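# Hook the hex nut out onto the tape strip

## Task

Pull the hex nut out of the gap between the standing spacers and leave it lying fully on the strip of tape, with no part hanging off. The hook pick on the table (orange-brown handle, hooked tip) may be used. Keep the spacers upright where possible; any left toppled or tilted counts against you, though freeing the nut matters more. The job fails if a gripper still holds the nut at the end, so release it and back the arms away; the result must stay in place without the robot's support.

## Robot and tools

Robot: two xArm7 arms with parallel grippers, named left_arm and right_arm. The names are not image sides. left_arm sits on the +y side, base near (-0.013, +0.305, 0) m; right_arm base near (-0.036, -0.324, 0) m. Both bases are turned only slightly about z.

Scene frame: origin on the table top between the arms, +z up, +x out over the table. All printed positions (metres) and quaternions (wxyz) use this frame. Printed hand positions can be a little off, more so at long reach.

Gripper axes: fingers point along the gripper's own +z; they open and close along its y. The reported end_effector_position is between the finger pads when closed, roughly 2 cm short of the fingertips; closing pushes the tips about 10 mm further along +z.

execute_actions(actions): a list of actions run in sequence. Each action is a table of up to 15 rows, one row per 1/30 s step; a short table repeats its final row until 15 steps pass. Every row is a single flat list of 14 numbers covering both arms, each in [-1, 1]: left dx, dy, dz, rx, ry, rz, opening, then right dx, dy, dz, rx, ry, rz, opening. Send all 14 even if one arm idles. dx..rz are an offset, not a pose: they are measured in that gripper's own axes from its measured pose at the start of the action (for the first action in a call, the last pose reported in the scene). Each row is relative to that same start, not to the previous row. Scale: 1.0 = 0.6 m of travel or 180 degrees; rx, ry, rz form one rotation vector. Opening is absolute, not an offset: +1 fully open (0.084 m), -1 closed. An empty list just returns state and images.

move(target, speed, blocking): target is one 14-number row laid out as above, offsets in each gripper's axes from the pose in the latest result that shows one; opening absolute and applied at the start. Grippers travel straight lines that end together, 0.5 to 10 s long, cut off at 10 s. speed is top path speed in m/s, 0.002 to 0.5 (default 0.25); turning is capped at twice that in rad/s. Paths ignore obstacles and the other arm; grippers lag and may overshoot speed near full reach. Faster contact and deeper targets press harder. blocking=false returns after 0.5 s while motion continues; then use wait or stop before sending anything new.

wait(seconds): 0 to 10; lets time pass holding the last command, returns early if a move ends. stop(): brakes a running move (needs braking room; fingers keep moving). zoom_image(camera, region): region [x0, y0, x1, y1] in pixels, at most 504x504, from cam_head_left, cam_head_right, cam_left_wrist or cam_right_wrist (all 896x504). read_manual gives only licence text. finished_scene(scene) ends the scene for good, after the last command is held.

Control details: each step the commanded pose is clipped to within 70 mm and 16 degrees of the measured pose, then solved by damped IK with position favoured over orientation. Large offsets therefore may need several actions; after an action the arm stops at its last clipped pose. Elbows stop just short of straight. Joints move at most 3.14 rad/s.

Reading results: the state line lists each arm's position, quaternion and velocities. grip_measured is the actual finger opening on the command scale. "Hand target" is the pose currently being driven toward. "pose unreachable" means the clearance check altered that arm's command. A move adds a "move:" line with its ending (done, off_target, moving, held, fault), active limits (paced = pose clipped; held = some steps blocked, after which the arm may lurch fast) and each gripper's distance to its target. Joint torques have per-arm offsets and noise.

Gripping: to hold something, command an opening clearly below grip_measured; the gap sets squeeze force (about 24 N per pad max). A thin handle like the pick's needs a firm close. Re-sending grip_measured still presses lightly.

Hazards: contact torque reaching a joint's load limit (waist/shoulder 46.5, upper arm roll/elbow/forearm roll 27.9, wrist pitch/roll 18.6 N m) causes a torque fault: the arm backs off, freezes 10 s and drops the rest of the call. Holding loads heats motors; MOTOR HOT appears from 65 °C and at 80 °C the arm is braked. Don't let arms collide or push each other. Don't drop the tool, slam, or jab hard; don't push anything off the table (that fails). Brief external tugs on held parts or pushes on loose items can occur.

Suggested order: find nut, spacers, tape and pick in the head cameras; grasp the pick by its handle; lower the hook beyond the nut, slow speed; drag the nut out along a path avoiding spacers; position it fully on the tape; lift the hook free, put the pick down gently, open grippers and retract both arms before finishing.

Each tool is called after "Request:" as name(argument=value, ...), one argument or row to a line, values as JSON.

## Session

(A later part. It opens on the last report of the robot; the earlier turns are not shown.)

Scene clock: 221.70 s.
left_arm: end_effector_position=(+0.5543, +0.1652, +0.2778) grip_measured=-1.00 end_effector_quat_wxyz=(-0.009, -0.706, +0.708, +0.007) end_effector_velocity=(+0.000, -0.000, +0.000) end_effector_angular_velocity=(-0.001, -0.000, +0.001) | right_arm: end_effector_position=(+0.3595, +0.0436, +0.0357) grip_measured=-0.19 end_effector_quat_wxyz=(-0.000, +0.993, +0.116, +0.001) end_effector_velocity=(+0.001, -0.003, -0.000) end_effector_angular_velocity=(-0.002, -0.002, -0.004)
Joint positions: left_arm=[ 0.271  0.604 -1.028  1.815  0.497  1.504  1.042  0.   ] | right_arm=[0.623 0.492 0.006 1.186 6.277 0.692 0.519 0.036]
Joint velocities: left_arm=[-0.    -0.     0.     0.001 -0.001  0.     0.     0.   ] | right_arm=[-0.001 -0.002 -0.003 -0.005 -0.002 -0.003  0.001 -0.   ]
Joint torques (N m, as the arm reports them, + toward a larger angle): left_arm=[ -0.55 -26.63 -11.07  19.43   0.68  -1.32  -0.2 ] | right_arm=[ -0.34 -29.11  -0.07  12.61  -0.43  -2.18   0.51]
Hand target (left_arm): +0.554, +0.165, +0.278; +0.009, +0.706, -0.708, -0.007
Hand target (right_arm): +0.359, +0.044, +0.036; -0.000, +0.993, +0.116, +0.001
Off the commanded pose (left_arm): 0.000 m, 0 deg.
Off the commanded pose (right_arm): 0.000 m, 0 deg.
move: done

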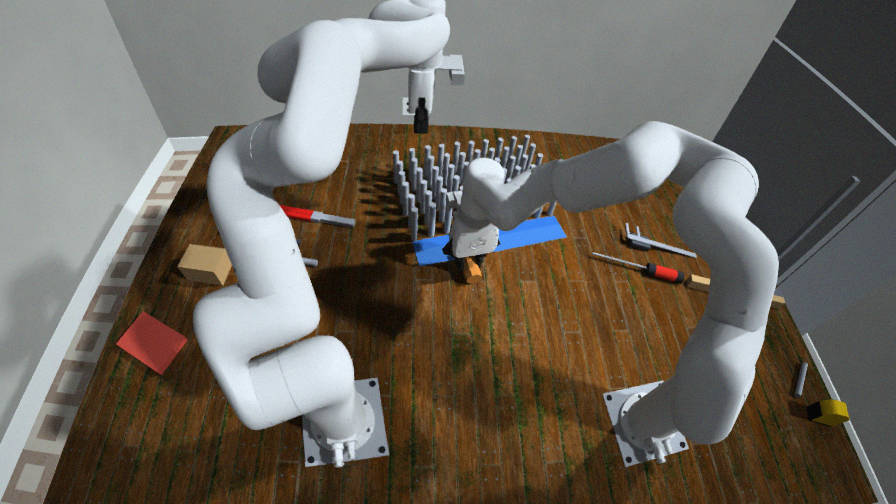

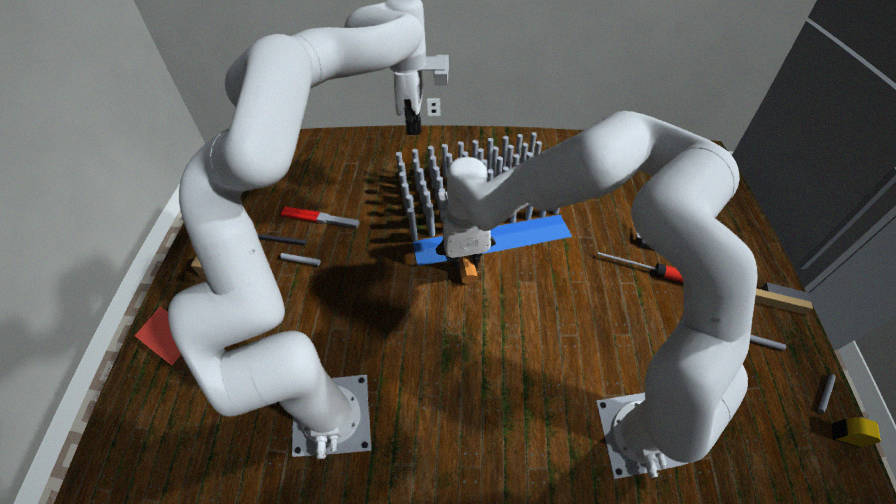

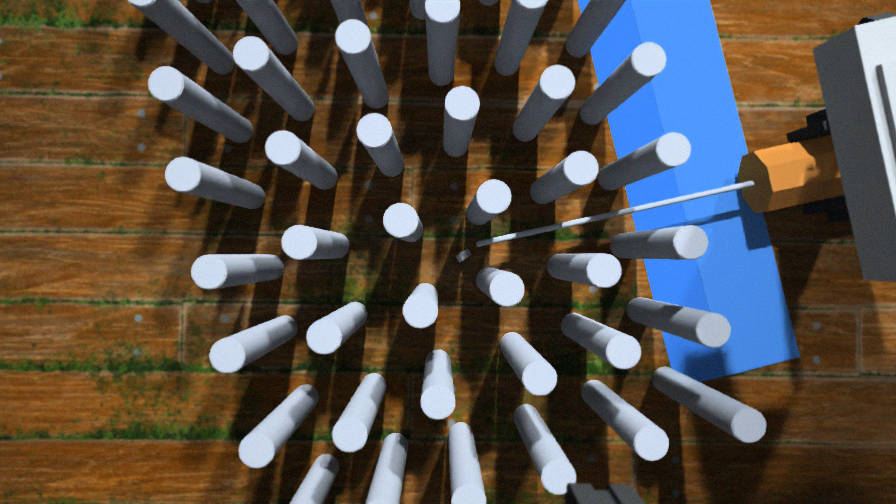

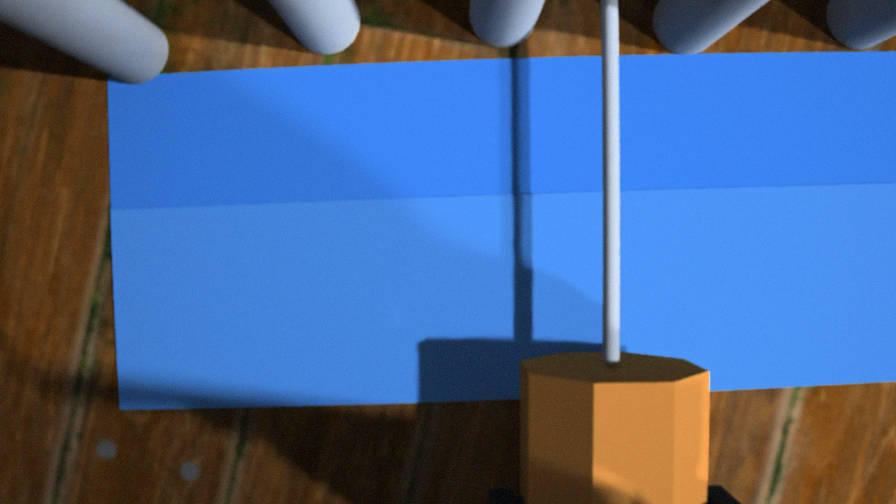

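Request:
move(
  target=[0,0,0,0,0,0,-1,0.0175,-0.0165,-0.009,0,0,0,-0.6],
  speed=0.02,
)

Request:
move(
  target=[0,0,0,0,0,0,-1,0,0,0.009,0,0,0,-0.6],
  speed=0.02,
)

Request:
zoom_image(
  camera="cam_left_wrist",
  region=[400,190,560,310],
)

Request:
move(
  target=[0,0,0,0,0,0,-1,0,0.0165,0,0,0,0,-0.6],
  speed=0.03,
)

Request:
zoom_image(
  camera="cam_left_wrist",
  region=[400,190,560,310],
)

Scene clock: 237.13 s.
left_arm: end_effector_position=(+0.5543, +0.1652, +0.2778) grip_measured=-1.00 end_effector_quat_wxyz=(-0.009, -0.706, +0.708, +0.007) end_effector_velocity=(-0.000, +0.001, -0.001) end_effector_angular_velocity=(+0.000, +0.001, +0.001) | right_arm: end_effector_position=(+0.3674, +0.0556, +0.0411) grip_measured=-0.19 end_effector_quat_wxyz=(-0.000, +0.993, +0.116, +0.001) end_effector_velocity=(+0.001, +0.000, -0.000) end_effector_angular_velocity=(-0.002, +0.002, -0.001)
Joint positions: left_arm=[ 0.271  0.604 -1.028  1.815  0.497  1.504  1.042  0.   ] | right_arm=[0.628 0.519 0.008 1.25  6.277 0.729 0.525 0.036]
Joint velocities: left_arm=[ 0.     0.     0.001 -0.    -0.     0.     0.     0.   ] | right_arm=[-0.     0.004 -0.001  0.006  0.     0.005  0.001  0.   ]
Joint torques (N m, as the arm reports them, + toward a larger angle): left_arm=[ -0.64 -26.93 -11.23  19.14   0.5   -1.17  -0.09] | right_arm=[  0.03 -29.53   0.18  12.44   0.06  -2.16   0.68]
Hand target (left_arm): +0.554, +0.165, +0.278; +0.009, +0.706, -0.708, -0.007
Hand target (right_arm): +0.367, +0.056, +0.041; -0.000, +0.993, +0.116, +0.001
Off the commanded pose (left_arm): 0.000 m, 0 deg.
Off the commanded pose (right_arm): 0.000 m, 0 deg.
move: done

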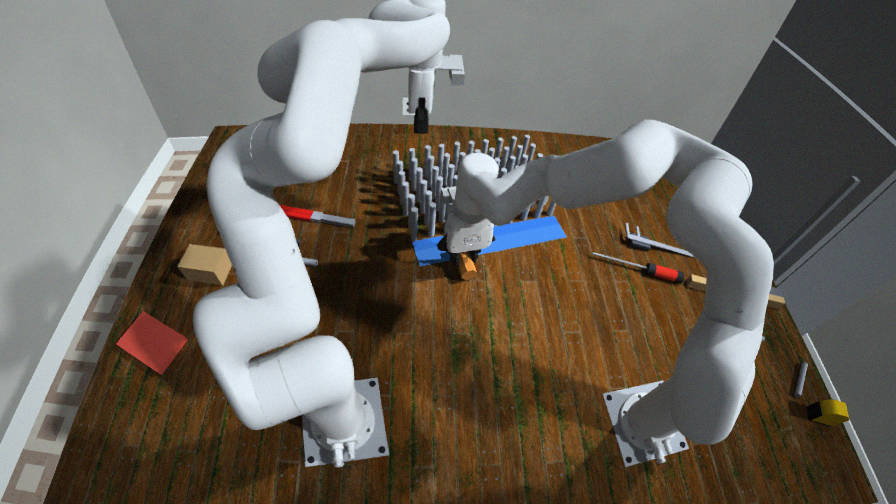

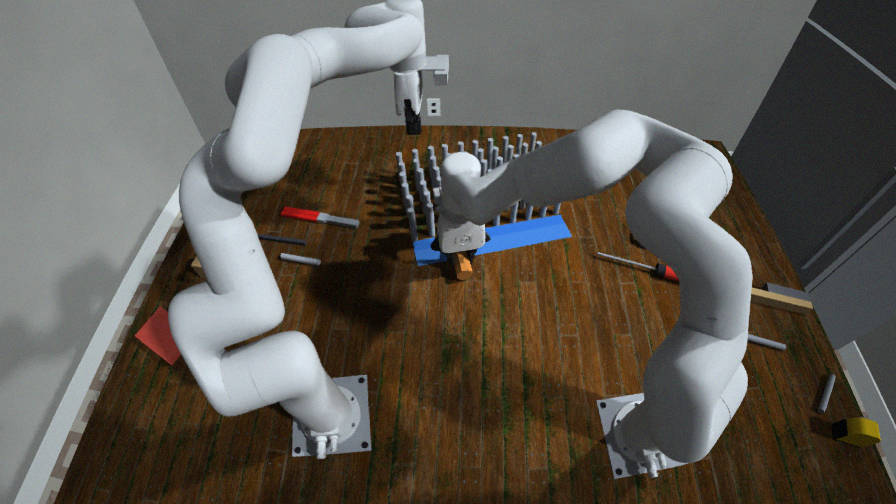

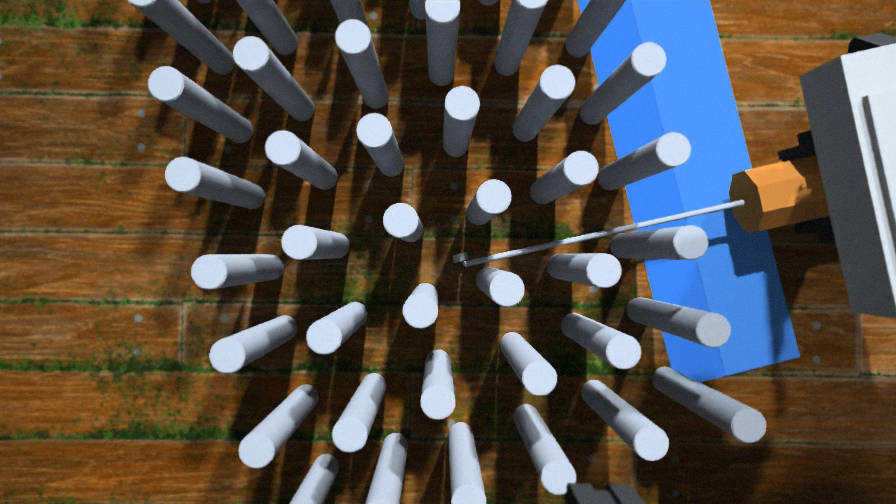

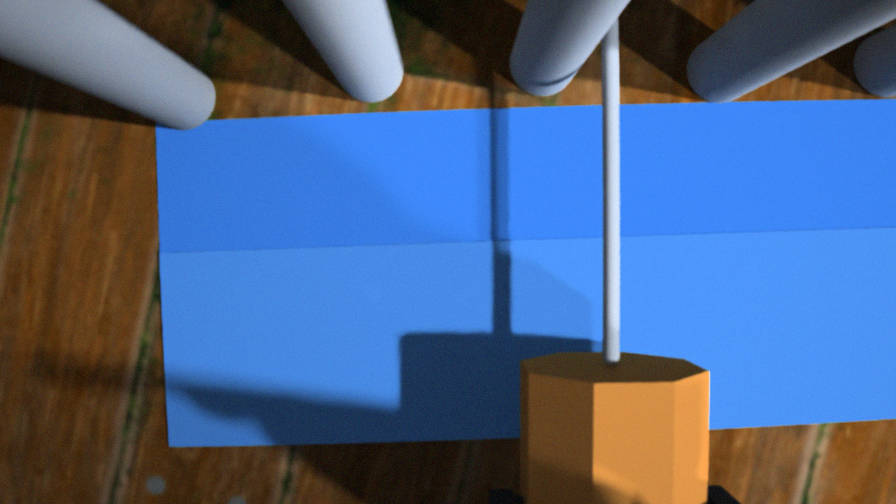

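Scene clock: 237.83 s.
left_arm: end_effector_position=(+0.5543, +0.1652, +0.2778) grip_measured=-1.00 end_effector_quat_wxyz=(-0.009, -0.706, +0.708, +0.007) end_effector_velocity=(-0.001, -0.001, -0.000) end_effector_angular_velocity=(-0.001, +0.001, -0.001) | right_arm: end_effector_position=(+0.3674, +0.0555, +0.0357) grip_measured=-0.19 end_effector_quat_wxyz=(-0.000, +0.993, +0.116, +0.001) end_effector_velocity=(+0.001, +0.002, +0.002) end_effector_angular_velocity=(+0.004, -0.005, +0.001)
Joint positions: left_arm=[ 0.271  0.604 -1.028  1.815  0.497  1.504  1.042  0.   ] | right_arm=[0.628 0.529 0.007 1.249 6.277 0.718 0.525 0.036]
Joint velocities: left_arm=[-0.    -0.    -0.001 -0.001 -0.001  0.    -0.     0.   ] | right_arm=[ 0.    -0.001  0.001  0.002 -0.    -0.003  0.    -0.   ]
Joint torques (N m, as the arm reports them, + toward a larger angle): left_arm=[ -0.25 -26.44 -10.91  19.17   1.04  -1.45  -0.28] | right_arm=[ -0.6  -30.18   0.06  12.61  -0.27  -2.1    0.55]
Hand target (left_arm): +0.554, +0.165, +0.278; +0.009, +0.706, -0.708, -0.007
Hand target (right_arm): +0.367, +0.056, +0.036; -0.000, +0.993, +0.116, +0.001
Off the commanded pose (left_arm): 0.000 m, 0 deg.
Off the commanded pose (right_arm): 0.000 m, 0 deg.
move: done

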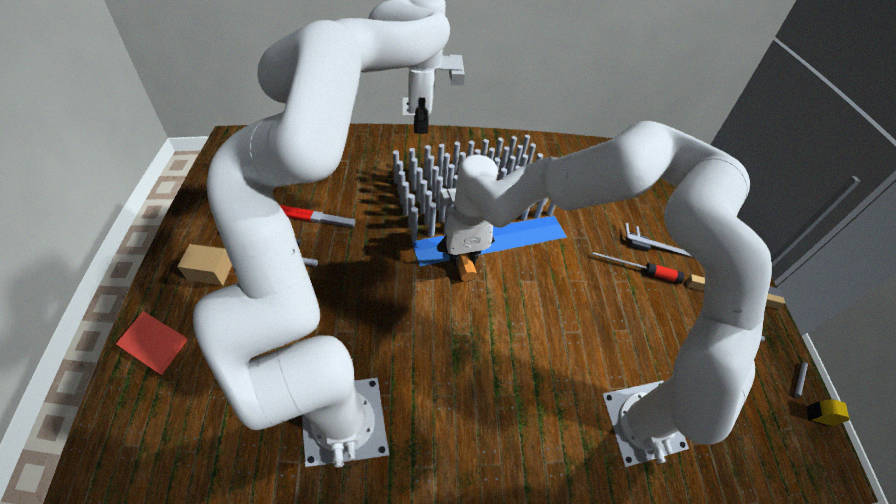

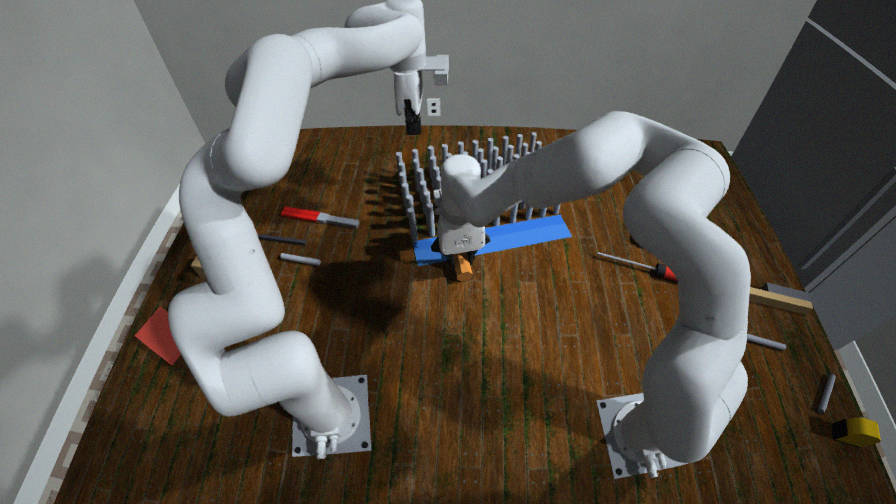

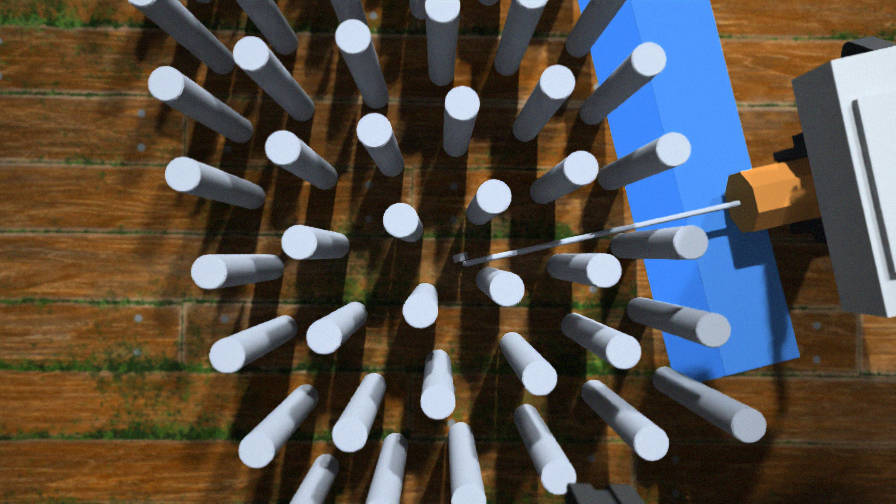

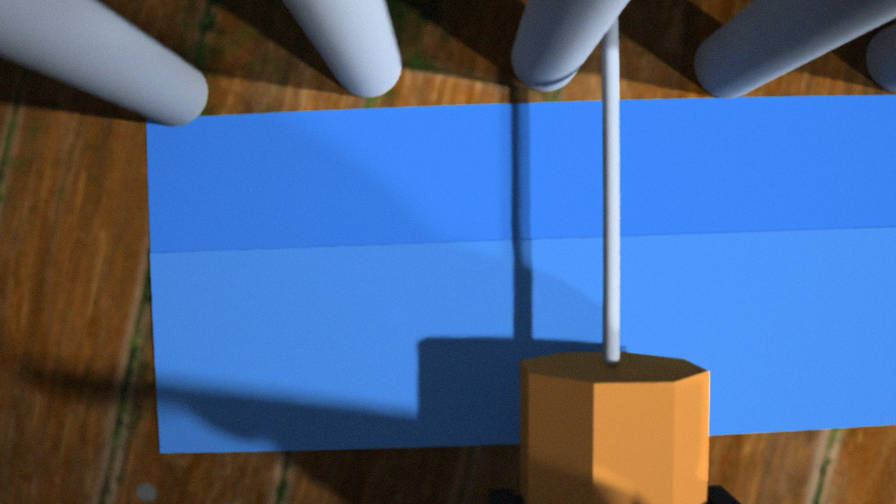

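Region (400, 190, 560, 310) of cam_left_wrist's 896x504 image, scaled by 3.150, with more detail than that image has; it fills the top 378 rows of this view, and the rest is white.

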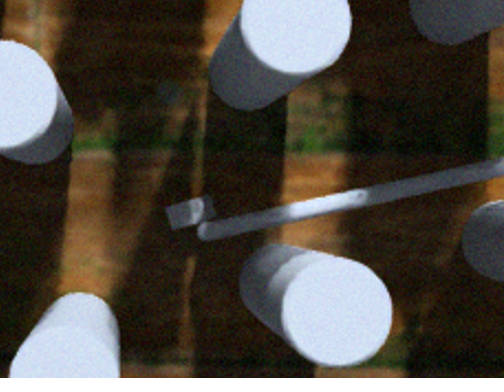

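Scene clock: 238.57 s.
left_arm: end_effector_position=(+0.5543, +0.1652, +0.2778) grip_measured=-1.00 end_effector_quat_wxyz=(-0.009, -0.706, +0.708, +0.007) end_effector_velocity=(-0.000, -0.000, -0.000) end_effector_angular_velocity=(+0.000, +0.001, -0.001) | right_arm: end_effector_position=(+0.3696, +0.0460, +0.0357) grip_measured=-0.19 end_effector_quat_wxyz=(-0.000, +0.993, +0.116, +0.001) end_effector_velocity=(-0.002, +0.001, -0.000) end_effector_angular_velocity=(+0.002, +0.001, +0.005)
Joint positions: left_arm=[ 0.271  0.604 -1.028  1.815  0.497  1.504  1.042  0.   ] | right_arm=[0.615 0.516 0.005 1.227 6.278 0.709 0.509 0.036]
Joint velocities: left_arm=[-0.    -0.     0.    -0.001 -0.    -0.     0.     0.   ] | right_arm=[ 0.    -0.001  0.003 -0.003  0.001 -0.002 -0.003  0.   ]
Joint torques (N m, as the arm reports them, + toward a larger angle): left_arm=[ -0.83 -26.53 -10.87  19.     0.57  -1.33  -0.55] | right_arm=[ -0.71 -29.68   0.2   12.32  -0.21  -2.1    0.56]
Hand target (left_arm): +0.554, +0.165, +0.278; +0.009, +0.706, -0.708, -0.007
Hand target (right_arm): +0.370, +0.046, +0.036; -0.000, +0.993, +0.116, +0.001
Off the commanded pose (left_arm): 0.000 m, 0 deg.
Off the commanded pose (right_arm): 0.000 m, 0 deg.
move: done

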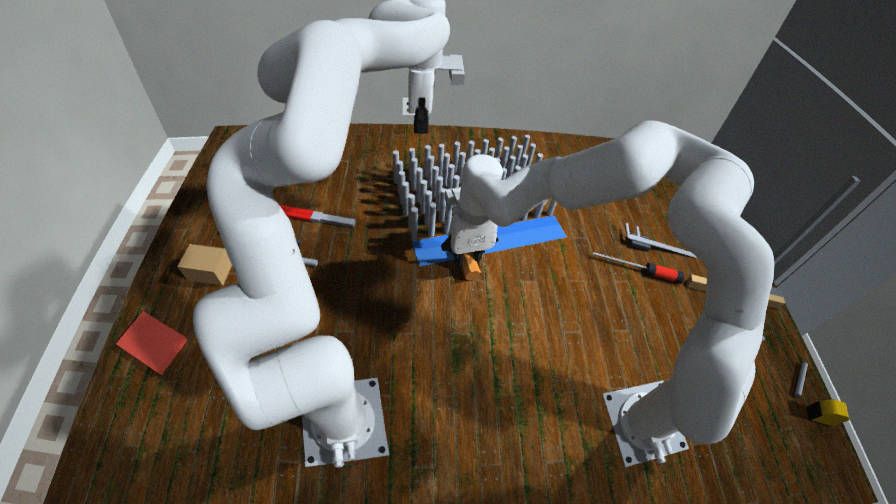

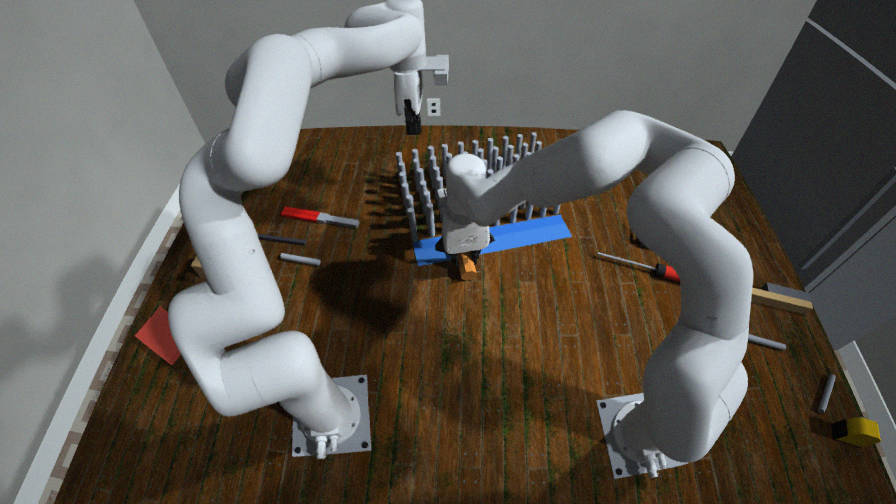

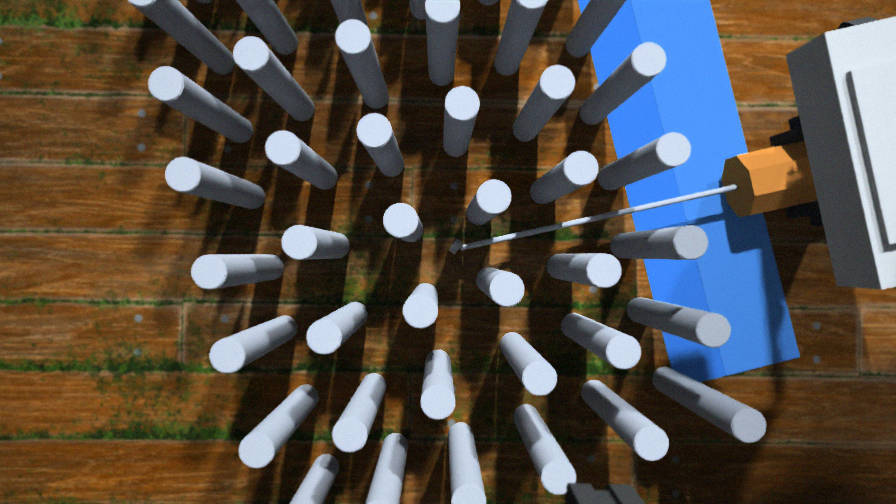

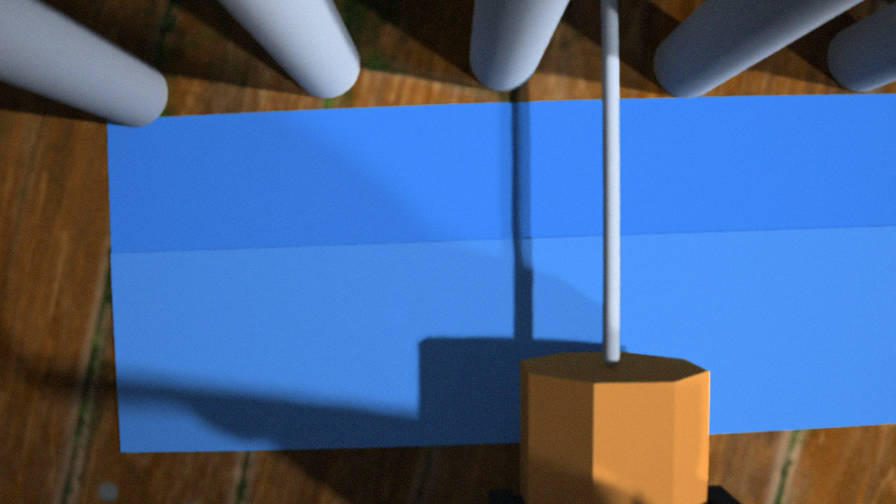

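Region (400, 190, 560, 310) of cam_left_wrist's 896x504 image, scaled by 3.150, with more detail than that image has; it fills the top 378 rows of this view, and the rest is white.

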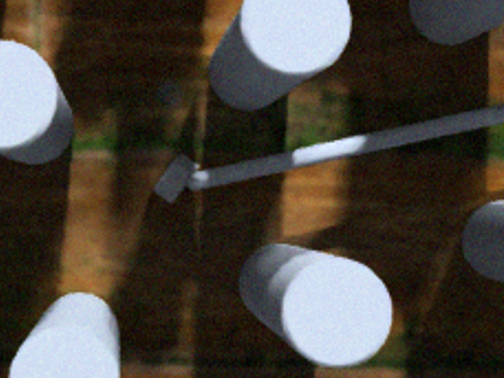

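Request:
move(
  target=[0,0,0,0,0,0,-1,-0.002,-0.002,-0.004,0,0,0,-0.6],
  speed=0.02,
)

Request:
move(
  target=[0,0,0,0,0,0,-1,0.014,0,0,0,0,0,-0.6],
  speed=0.03,
)

Request:
zoom_image(
  camera="cam_left_wrist",
  region=[400,190,560,310],
)

Scene clock: 246.93 s.
left_arm: end_effector_position=(+0.5543, +0.1652, +0.2778) grip_measured=-1.00 end_effector_quat_wxyz=(-0.009, -0.706, +0.708, +0.007) end_effector_velocity=(-0.000, -0.000, +0.000) end_effector_angular_velocity=(+0.001, +0.000, -0.000) | right_arm: end_effector_position=(+0.3682, +0.0469, +0.0381) grip_measured=-0.19 end_effector_quat_wxyz=(-0.000, +0.993, +0.116, +0.001) end_effector_velocity=(+0.000, -0.001, -0.000) end_effector_angular_velocity=(-0.003, +0.001, -0.002)
Joint positions: left_arm=[ 0.271  0.604 -1.028  1.815  0.497  1.504  1.042  0.   ] | right_arm=[0.617 0.51  0.006 1.226 6.278 0.713 0.512 0.036]
Joint velocities: left_arm=[ 0.    -0.    -0.001  0.     0.     0.002 -0.     0.   ] | right_arm=[-0.    -0.    -0.001 -0.001 -0.001  0.001  0.001 -0.   ]
Joint torques (N m, as the arm reports them, + toward a larger angle): left_arm=[ -0.24 -25.82 -11.13  18.9    0.96  -1.52  -0.55] | right_arm=[ -0.49 -29.27   0.32  12.02  -0.27  -1.85   0.6 ]
Hand target (left_arm): +0.554, +0.165, +0.278; +0.009, +0.706, -0.708, -0.007
Hand target (right_arm): +0.368, +0.047, +0.038; -0.000, +0.993, +0.116, +0.001
Off the commanded pose (left_arm): 0.000 m, 0 deg.
Off the commanded pose (right_arm): 0.000 m, 0 deg.
move: done

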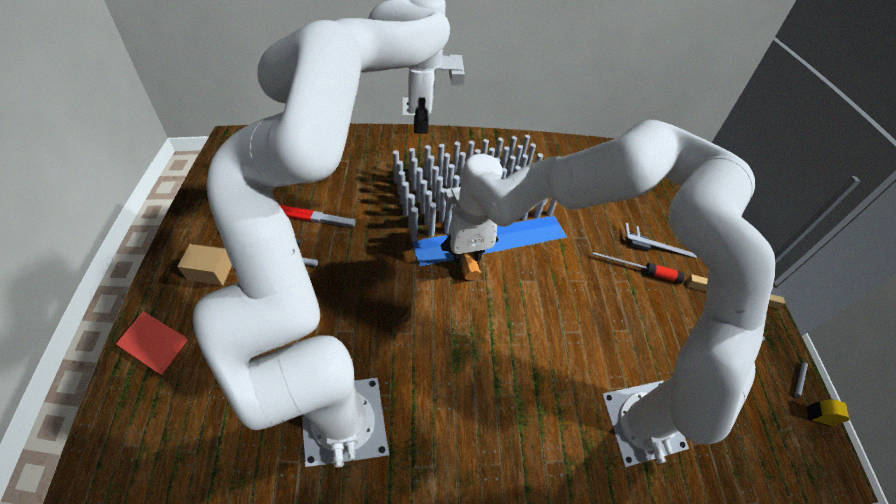

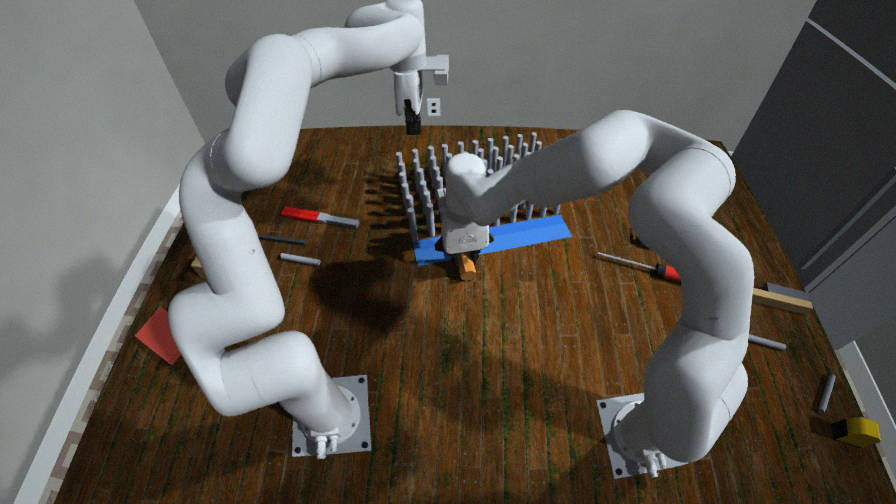

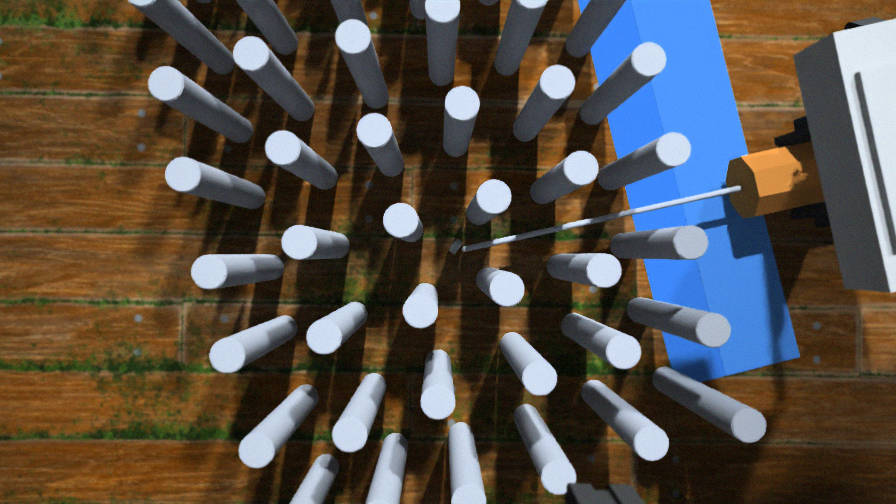

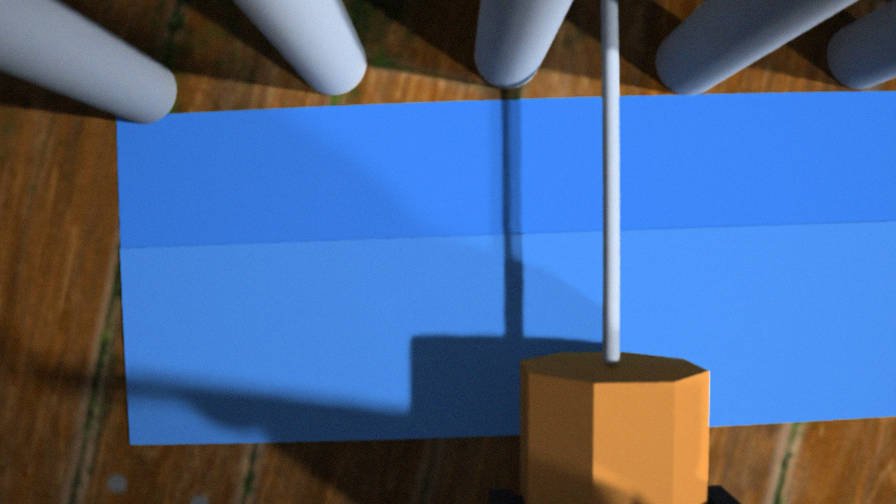

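Scene clock: 247.67 s.
left_arm: end_effector_position=(+0.5543, +0.1652, +0.2778) grip_measured=-1.00 end_effector_quat_wxyz=(-0.009, -0.706, +0.708, +0.007) end_effector_velocity=(+0.001, -0.000, +0.001) end_effector_angular_velocity=(-0.002, -0.003, +0.000) | right_arm: end_effector_position=(+0.3763, +0.0488, +0.0381) grip_measured=-0.19 end_effector_quat_wxyz=(-0.000, +0.993, +0.116, +0.001) end_effector_velocity=(-0.000, +0.001, -0.001) end_effector_angular_velocity=(-0.002, +0.001, +0.004)
Joint positions: left_arm=[ 0.271  0.604 -1.028  1.815  0.497  1.504  1.042  0.   ] | right_arm=[0.611 0.53  0.004 1.259 6.279 0.727 0.504 0.036]
Joint velocities: left_arm=[ 0.    -0.    -0.001  0.003  0.    -0.001  0.     0.   ] | right_arm=[ 0.     0.004  0.002  0.004 -0.002  0.002 -0.001 -0.   ]
Joint torques (N m, as the arm reports them, + toward a larger angle): left_arm=[ -0.67 -25.74 -10.87  19.07   0.68  -1.52  -0.23] | right_arm=[ -0.44 -30.36  -0.03  12.32  -0.22  -1.88   0.56]
Hand target (left_arm): +0.554, +0.165, +0.278; +0.009, +0.706, -0.708, -0.007
Hand target (right_arm): +0.376, +0.049, +0.038; -0.000, +0.993, +0.116, +0.001
Off the commanded pose (left_arm): 0.000 m, 0 deg.
Off the commanded pose (right_arm): 0.000 m, 0 deg.
move: done

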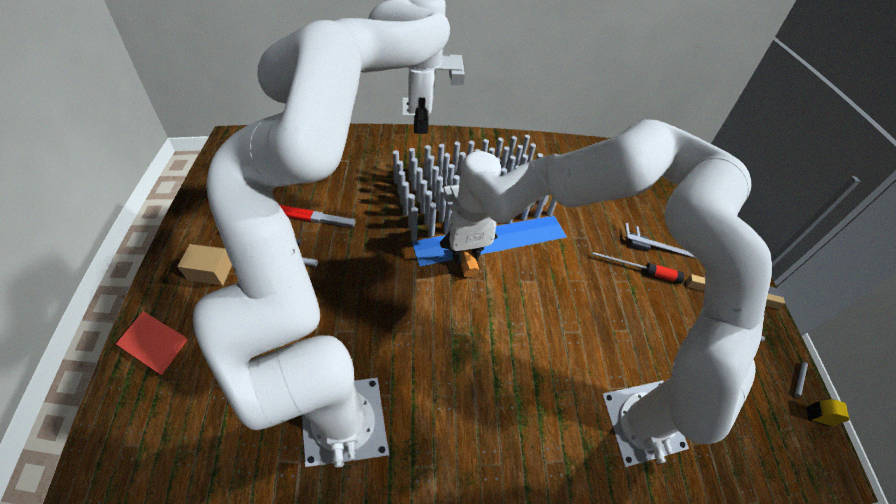

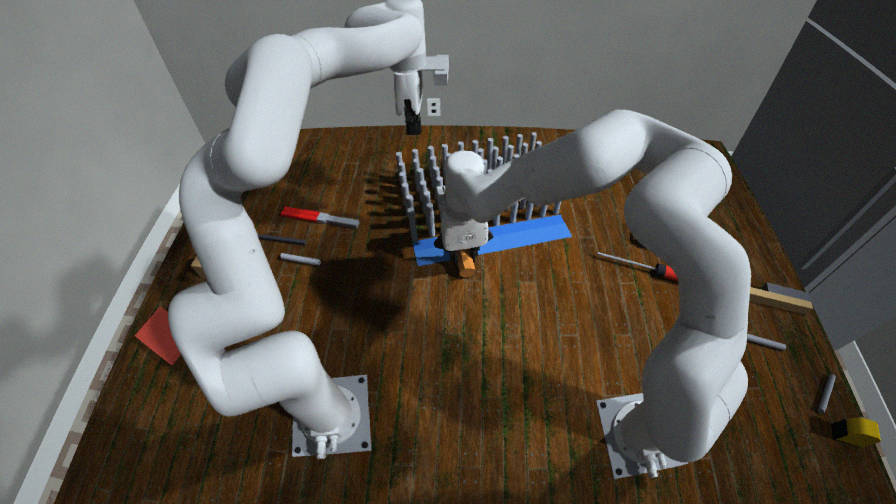

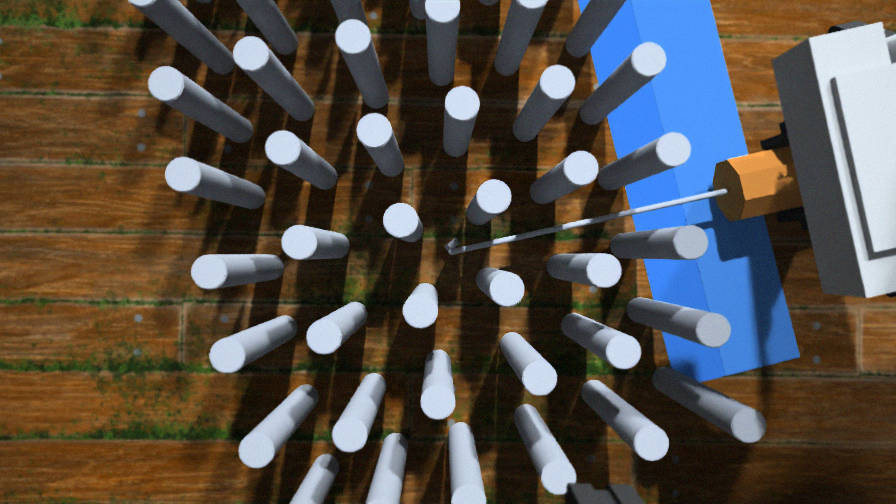

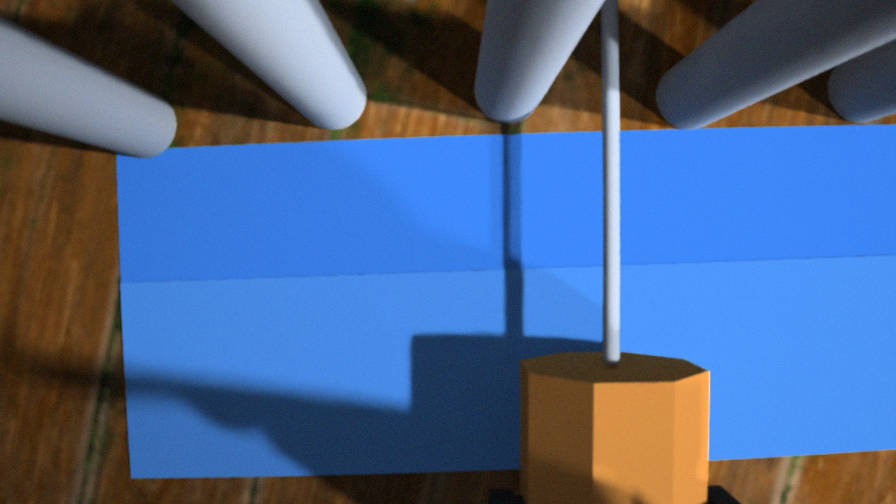

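Region (400, 190, 560, 310) of cam_left_wrist's 896x504 image, scaled by 3.150, with more detail than that image has; it fills the top 378 rows of this view, and the rest is white.

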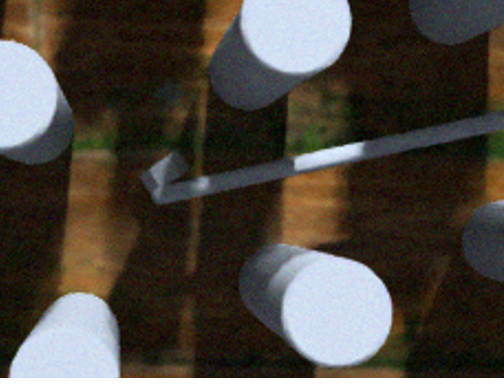

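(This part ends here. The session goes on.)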